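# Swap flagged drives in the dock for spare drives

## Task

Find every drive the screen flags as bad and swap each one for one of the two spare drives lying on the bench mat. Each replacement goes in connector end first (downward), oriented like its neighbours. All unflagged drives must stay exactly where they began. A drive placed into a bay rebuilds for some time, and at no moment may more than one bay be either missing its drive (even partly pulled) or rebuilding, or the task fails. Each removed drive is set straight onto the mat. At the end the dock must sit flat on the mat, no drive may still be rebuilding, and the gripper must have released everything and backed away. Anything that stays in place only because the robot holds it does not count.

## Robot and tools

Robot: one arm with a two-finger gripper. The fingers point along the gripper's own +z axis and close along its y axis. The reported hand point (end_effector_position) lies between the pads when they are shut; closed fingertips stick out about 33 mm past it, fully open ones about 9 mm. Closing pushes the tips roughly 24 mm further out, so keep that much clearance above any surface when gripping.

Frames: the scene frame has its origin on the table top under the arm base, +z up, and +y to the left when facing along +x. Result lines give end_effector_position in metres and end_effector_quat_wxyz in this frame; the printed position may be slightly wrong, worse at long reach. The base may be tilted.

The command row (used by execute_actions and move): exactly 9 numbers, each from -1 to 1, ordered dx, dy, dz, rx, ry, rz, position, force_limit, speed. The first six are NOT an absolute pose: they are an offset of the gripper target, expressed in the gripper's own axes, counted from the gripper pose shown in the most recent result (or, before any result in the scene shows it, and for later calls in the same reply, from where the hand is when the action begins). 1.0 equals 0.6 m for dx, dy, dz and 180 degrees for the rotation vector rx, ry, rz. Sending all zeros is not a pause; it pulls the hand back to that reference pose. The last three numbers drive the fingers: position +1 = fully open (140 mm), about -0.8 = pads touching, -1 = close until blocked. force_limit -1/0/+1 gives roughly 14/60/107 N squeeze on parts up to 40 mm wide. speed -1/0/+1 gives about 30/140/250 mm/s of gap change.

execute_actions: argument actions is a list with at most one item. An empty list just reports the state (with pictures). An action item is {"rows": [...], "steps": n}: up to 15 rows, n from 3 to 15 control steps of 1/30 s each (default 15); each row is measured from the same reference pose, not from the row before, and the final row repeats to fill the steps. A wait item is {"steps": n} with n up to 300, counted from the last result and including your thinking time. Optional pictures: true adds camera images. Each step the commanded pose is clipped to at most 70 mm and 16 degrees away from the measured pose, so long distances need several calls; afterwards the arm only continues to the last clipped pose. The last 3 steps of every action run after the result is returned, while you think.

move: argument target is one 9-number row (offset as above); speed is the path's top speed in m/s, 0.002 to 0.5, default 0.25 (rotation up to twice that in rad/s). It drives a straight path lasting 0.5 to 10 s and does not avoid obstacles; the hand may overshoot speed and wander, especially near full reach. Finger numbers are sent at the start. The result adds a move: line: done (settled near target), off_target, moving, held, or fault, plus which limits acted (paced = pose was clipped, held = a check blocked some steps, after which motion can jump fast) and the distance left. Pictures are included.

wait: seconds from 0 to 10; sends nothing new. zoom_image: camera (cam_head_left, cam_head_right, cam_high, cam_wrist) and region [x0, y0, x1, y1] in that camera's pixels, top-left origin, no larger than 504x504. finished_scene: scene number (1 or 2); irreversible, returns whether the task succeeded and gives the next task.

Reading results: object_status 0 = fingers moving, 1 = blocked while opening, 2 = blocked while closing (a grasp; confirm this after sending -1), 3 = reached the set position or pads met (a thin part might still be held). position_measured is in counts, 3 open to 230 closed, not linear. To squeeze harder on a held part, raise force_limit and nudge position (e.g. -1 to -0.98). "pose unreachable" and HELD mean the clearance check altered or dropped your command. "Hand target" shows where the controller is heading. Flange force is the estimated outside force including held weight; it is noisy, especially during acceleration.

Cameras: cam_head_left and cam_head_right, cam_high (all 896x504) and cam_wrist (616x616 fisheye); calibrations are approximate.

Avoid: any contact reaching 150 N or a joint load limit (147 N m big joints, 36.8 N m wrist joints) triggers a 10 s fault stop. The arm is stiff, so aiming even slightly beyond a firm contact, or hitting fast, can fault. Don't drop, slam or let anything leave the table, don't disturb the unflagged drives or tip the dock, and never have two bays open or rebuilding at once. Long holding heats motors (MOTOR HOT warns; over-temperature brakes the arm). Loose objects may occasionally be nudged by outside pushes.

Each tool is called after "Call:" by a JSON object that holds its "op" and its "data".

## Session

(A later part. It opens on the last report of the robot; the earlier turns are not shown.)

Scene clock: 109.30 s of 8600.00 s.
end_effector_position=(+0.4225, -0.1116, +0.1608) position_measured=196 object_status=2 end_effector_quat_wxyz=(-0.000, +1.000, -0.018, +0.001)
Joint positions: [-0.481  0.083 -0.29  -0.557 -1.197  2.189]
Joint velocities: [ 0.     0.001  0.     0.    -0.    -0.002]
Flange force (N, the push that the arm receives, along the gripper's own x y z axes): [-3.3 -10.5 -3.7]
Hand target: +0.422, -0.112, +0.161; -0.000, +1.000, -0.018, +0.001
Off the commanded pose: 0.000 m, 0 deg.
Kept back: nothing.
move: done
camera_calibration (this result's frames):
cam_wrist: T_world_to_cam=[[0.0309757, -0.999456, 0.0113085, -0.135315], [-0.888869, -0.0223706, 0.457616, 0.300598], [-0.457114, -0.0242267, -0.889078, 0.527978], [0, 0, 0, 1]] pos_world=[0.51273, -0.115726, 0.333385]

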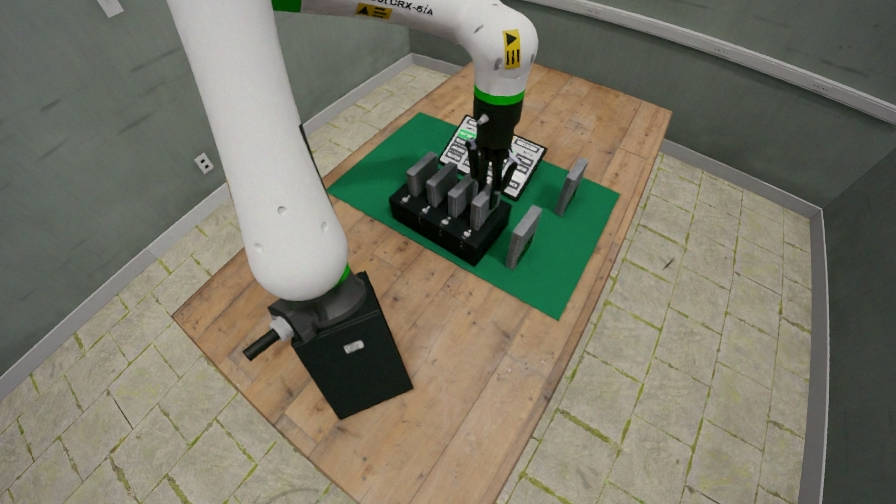

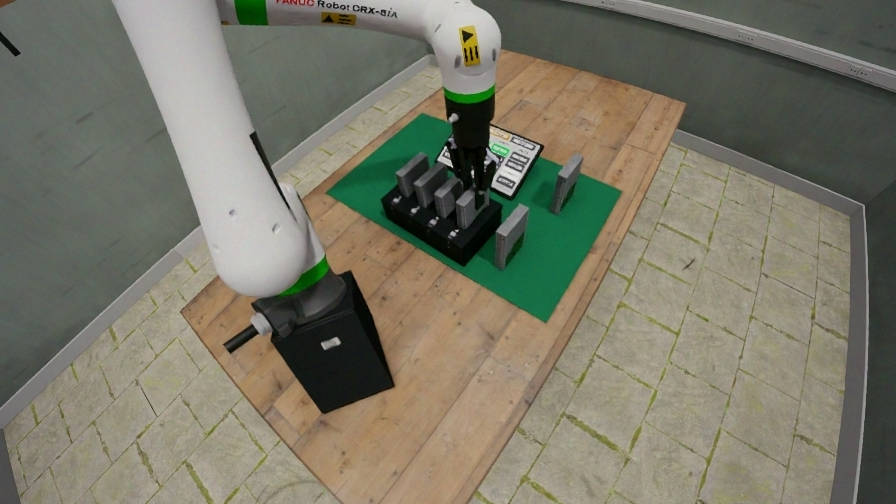

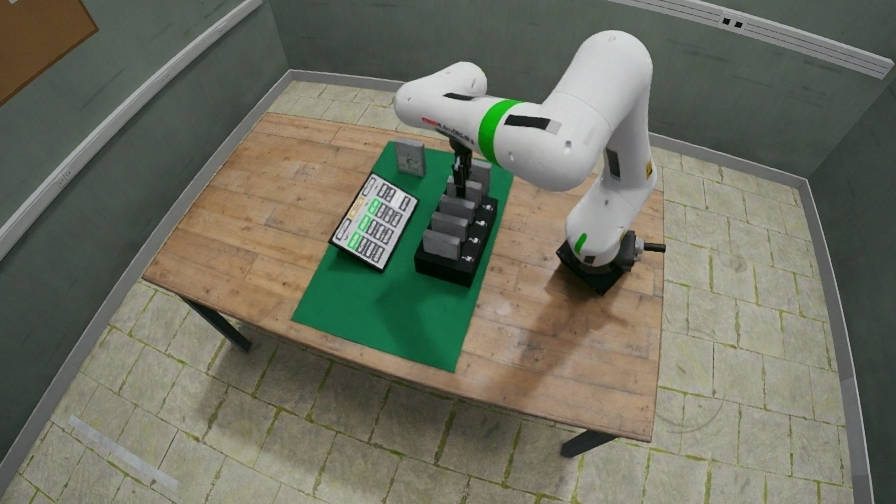

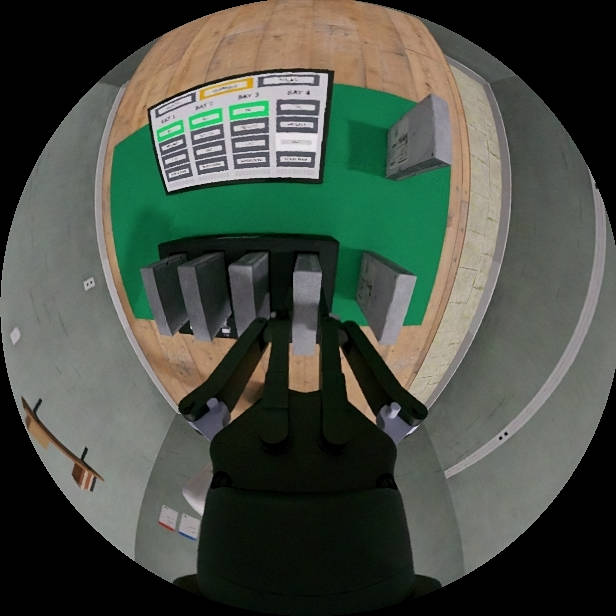

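Call:
{"op": "move", "data": {"target": [0,-0.0025,-0.25,0,0,0,-1,0.7,0], "speed": 0.12}}

Call:
{"op": "move", "data": {"target": [0,0.335,0,0,0,0,-1,0.7,0]}}

Call:
{"op": "move", "data": {"target": [0,0,0.278,0,0,0,-1,0.7,0], "speed": 0.18}}

Call:
{"op": "move", "data": {"target": [0,0,0.007,0,0,0,-1,0.7,0], "speed": 0.01}}

Scene clock: 111.10 s of 8600.00 s.
end_effector_position=(+0.4227, -0.1105, +0.3108) position_measured=196 object_status=2 end_effector_quat_wxyz=(-0.000, +1.000, -0.018, +0.001)
Joint positions: [-0.649  0.004 -0.06  -0.516 -1.548  2.173]
Joint velocities: [ 0.    -0.002  0.002  0.    -0.001  0.   ]
Flange force (N, the push that the arm receives, along the gripper's own x y z axes): [3.0 -4.0 7.8]
Hand target: +0.423, -0.110, +0.311; -0.000, +1.000, -0.018, +0.001
Off the commanded pose: 0.001 m, 0 deg.
Kept back: nothing.
move: done
camera_calibration (this result's frames):
cam_wrist: T_world_to_cam=[[0.0314403, -0.999437, 0.0117263, -0.13616], [-0.888724, -0.0225852, 0.457885, 0.231972], [-0.457363, -0.0248175, -0.888934, 0.661455], [0, 0, 0, 1]] pos_world=[0.512965, -0.114429, 0.48337]

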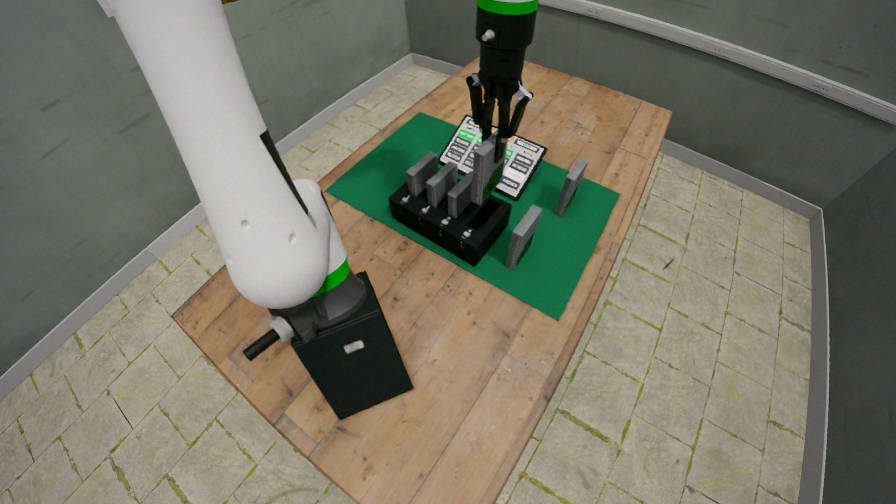

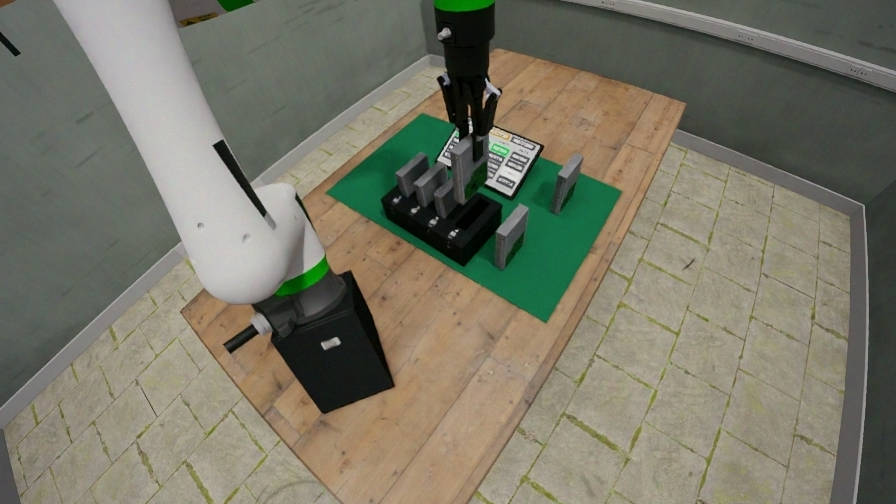

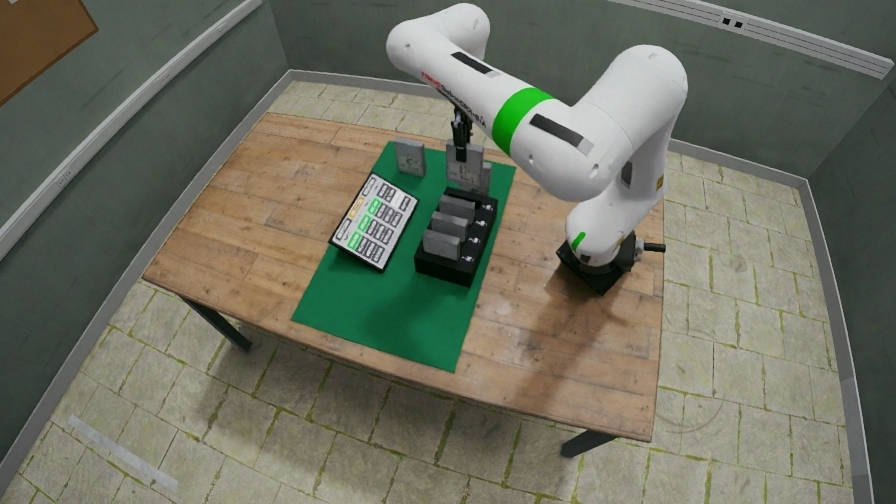

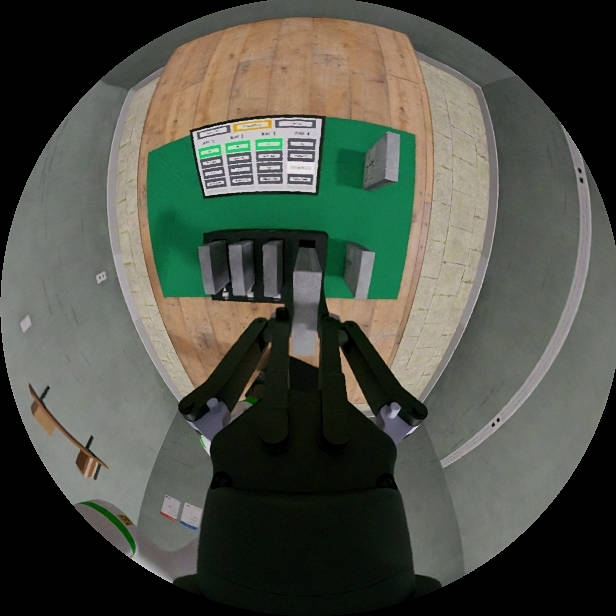

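Scene clock: 112.33 s of 8600.00 s.
end_effector_position=(+0.4157, -0.3117, +0.3107) position_measured=196 object_status=2 end_effector_quat_wxyz=(+0.001, +1.000, -0.018, +0.001)
Joint positions: [-0.903  0.433  0.246 -0.487 -1.561  2.454]
Joint velocities: [-0.     0.001  0.001  0.    -0.     0.001]
Flange force (N, the push that the arm receives, along the gripper's own x y z axes): [-0.4 -1.2 8.1]
Hand target: +0.416, -0.312, +0.311; +0.000, +1.000, -0.018, +0.001
Off the commanded pose: 0.000 m, 0 deg.
Kept back: nothing.
move: done
camera_calibration (this result's frames):
cam_wrist: T_world_to_cam=[[0.0314579, -0.999416, 0.0133094, -0.337599], [-0.888314, -0.021852, 0.458716, 0.221036], [-0.458158, -0.0262532, -0.888483, 0.652855], [0, 0, 0, 1]] pos_world=[0.50608, -0.315433, 0.483151]

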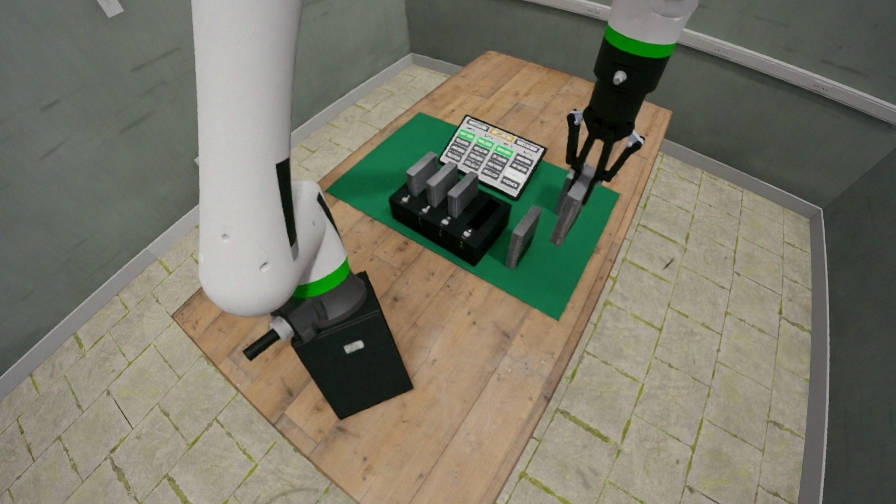

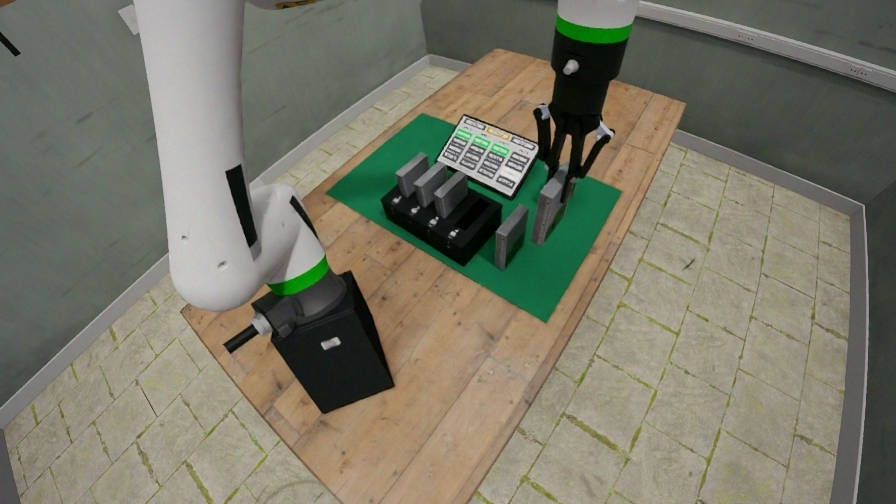

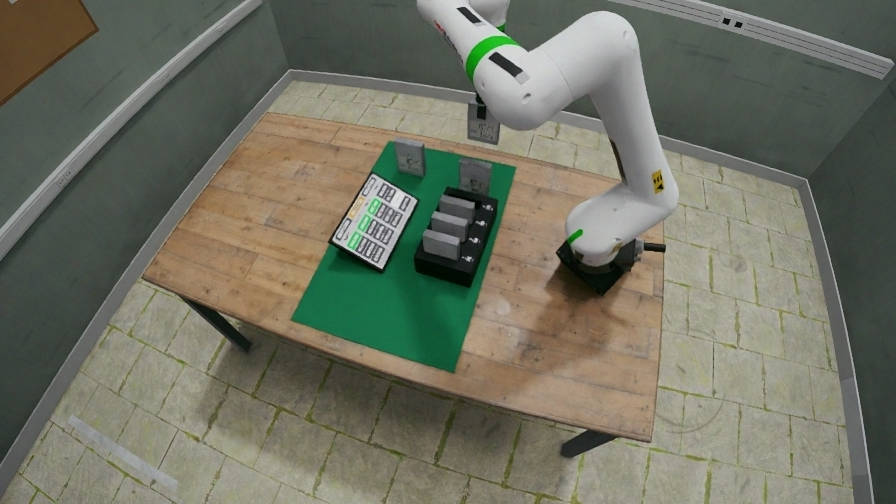

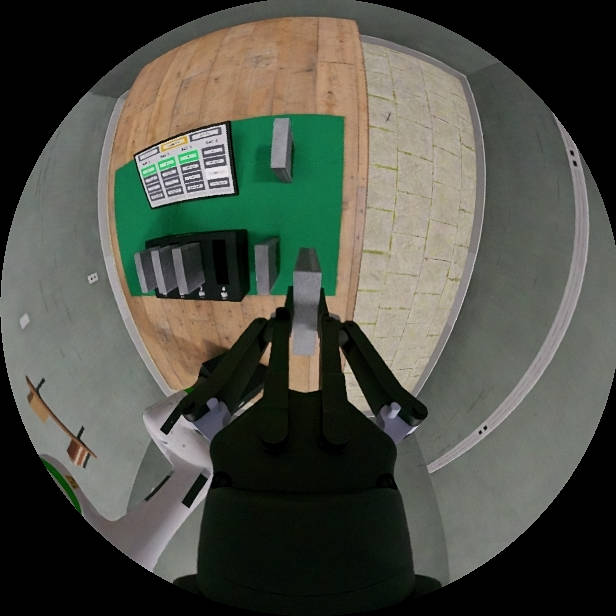

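Scene clock: 113.60 s of 8600.00 s.
end_effector_position=(+0.4153, -0.3116, +0.1439) position_measured=196 object_status=2 end_effector_quat_wxyz=(+0.001, +1.000, -0.018, +0.001)
Joint positions: [-0.769  0.521  0.011 -0.542 -1.218  2.502]
Joint velocities: [ 0.     0.001 -0.001 -0.     0.    -0.   ]
Flange force (N, the push that the arm receives, along the gripper's own x y z axes): [-2.7 -8.4 7.6]
Hand target: +0.415, -0.312, +0.144; +0.001, +1.000, -0.018, +0.001
Off the commanded pose: 0.001 m, 0 deg.
Kept back: nothing.
move: done
camera_calibration (this result's frames):
cam_wrist: T_world_to_cam=[[0.0309609, -0.999432, 0.0133181, -0.335049], [-0.88837, -0.0214088, 0.458628, 0.297431], [-0.458082, -0.0260309, -0.888529, 0.504591], [0, 0, 0, 1]] pos_world=[0.505746, -0.315356, 0.316395]

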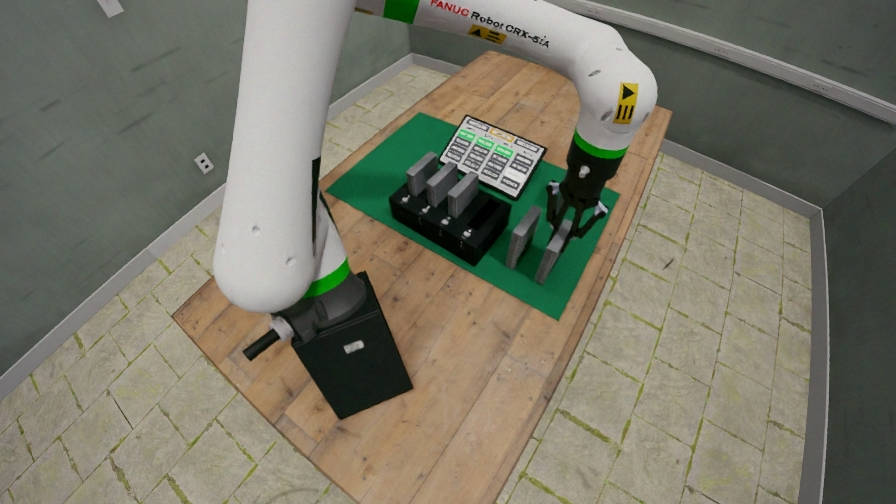

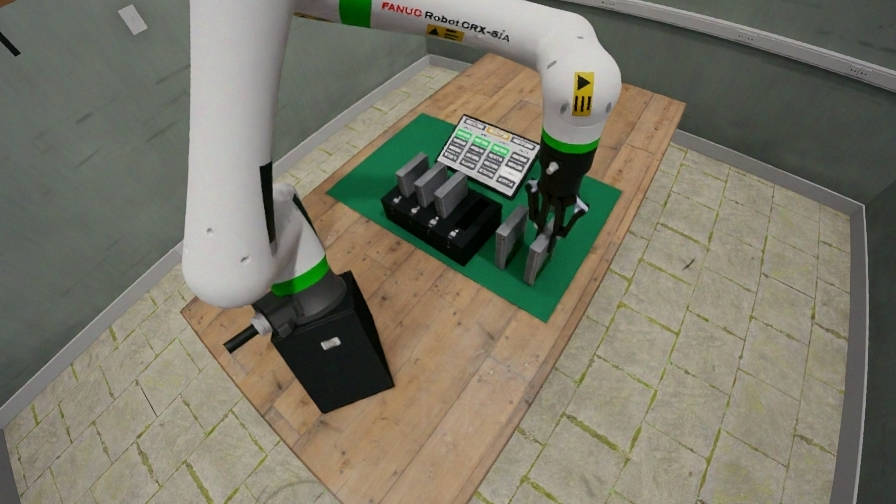

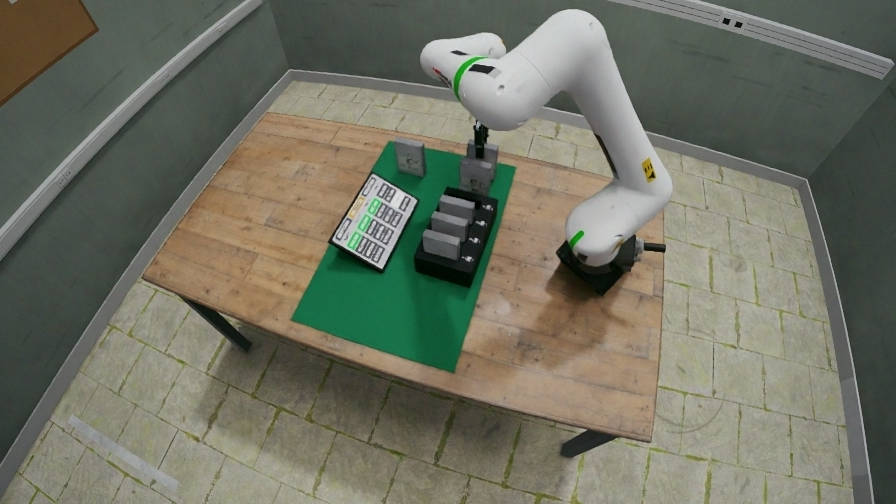

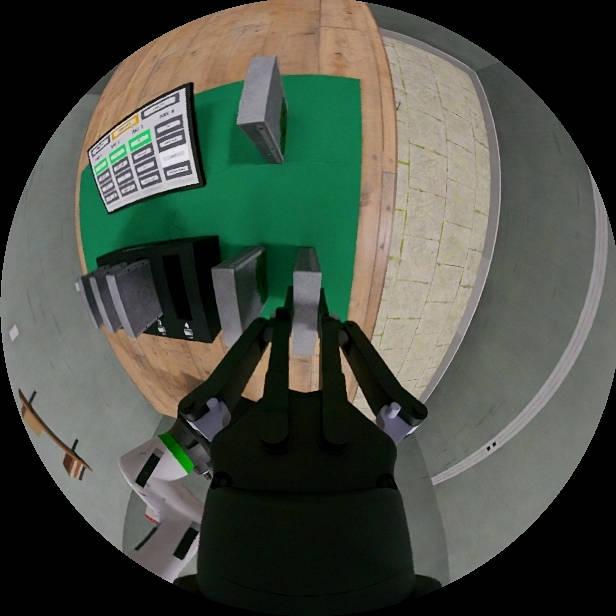

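Scene clock: 114.30 s of 8600.00 s.
end_effector_position=(+0.4153, -0.3116, +0.1397) position_measured=196 object_status=2 end_effector_quat_wxyz=(+0.001, +1.000, -0.018, +0.001)
Joint positions: [-0.766  0.525  0.008 -0.545 -1.21   2.503]
Joint velocities: [-0.     0.001  0.001  0.    -0.     0.   ]
Flange force (N, the push that the arm receives, along the gripper's own x y z axes): [-1.9 -6.5 6.9]
Hand target: +0.415, -0.312, +0.140; +0.001, +1.000, -0.018, +0.001
Off the commanded pose: 0.000 m, 0 deg.
Kept back: nothing.
move: done
camera_calibration (this result's frames):
cam_wrist: T_world_to_cam=[[0.0309473, -0.999432, 0.0133202, -0.334987], [-0.888371, -0.0213958, 0.458627, 0.299355], [-0.458082, -0.0260266, -0.888529, 0.500857], [0, 0, 0, 1]] pos_world=[0.505739, -0.315356, 0.312196]

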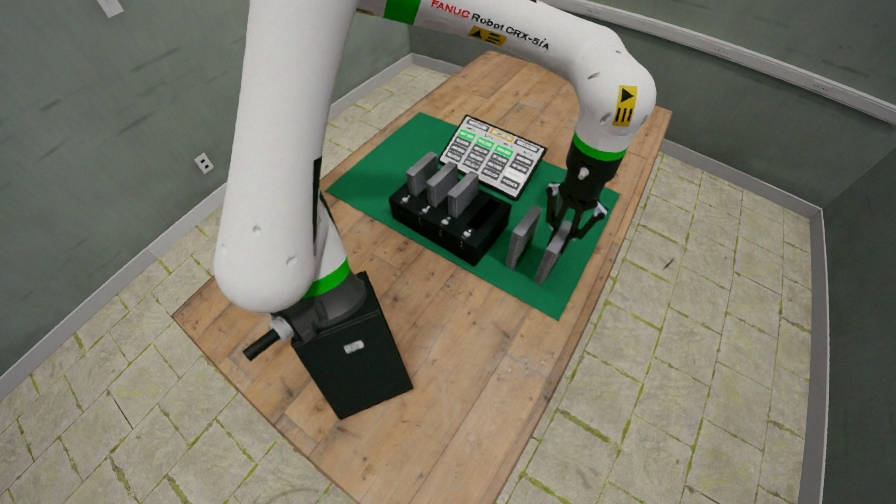

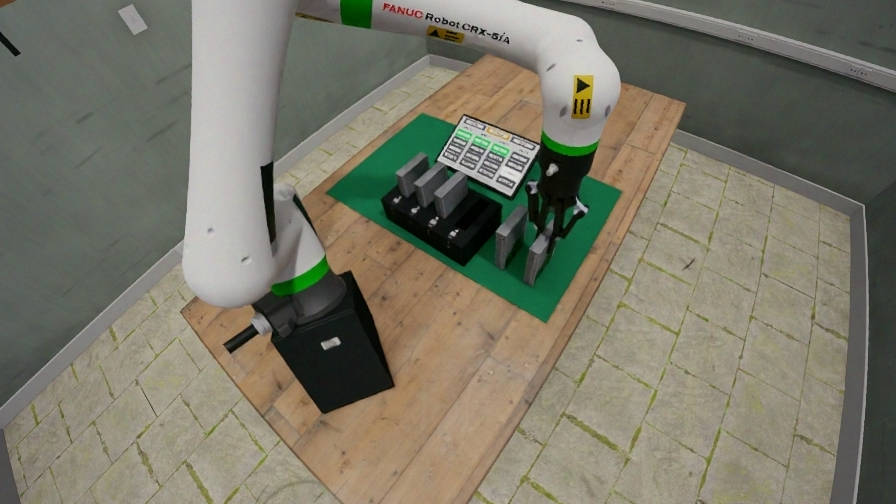

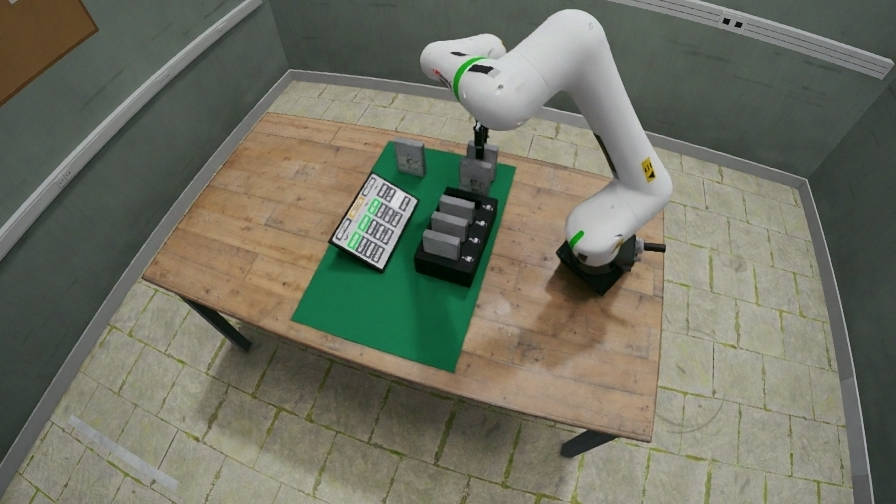

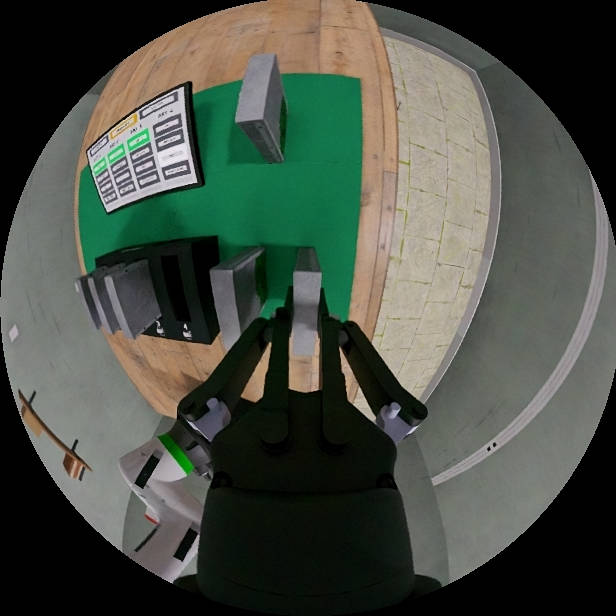

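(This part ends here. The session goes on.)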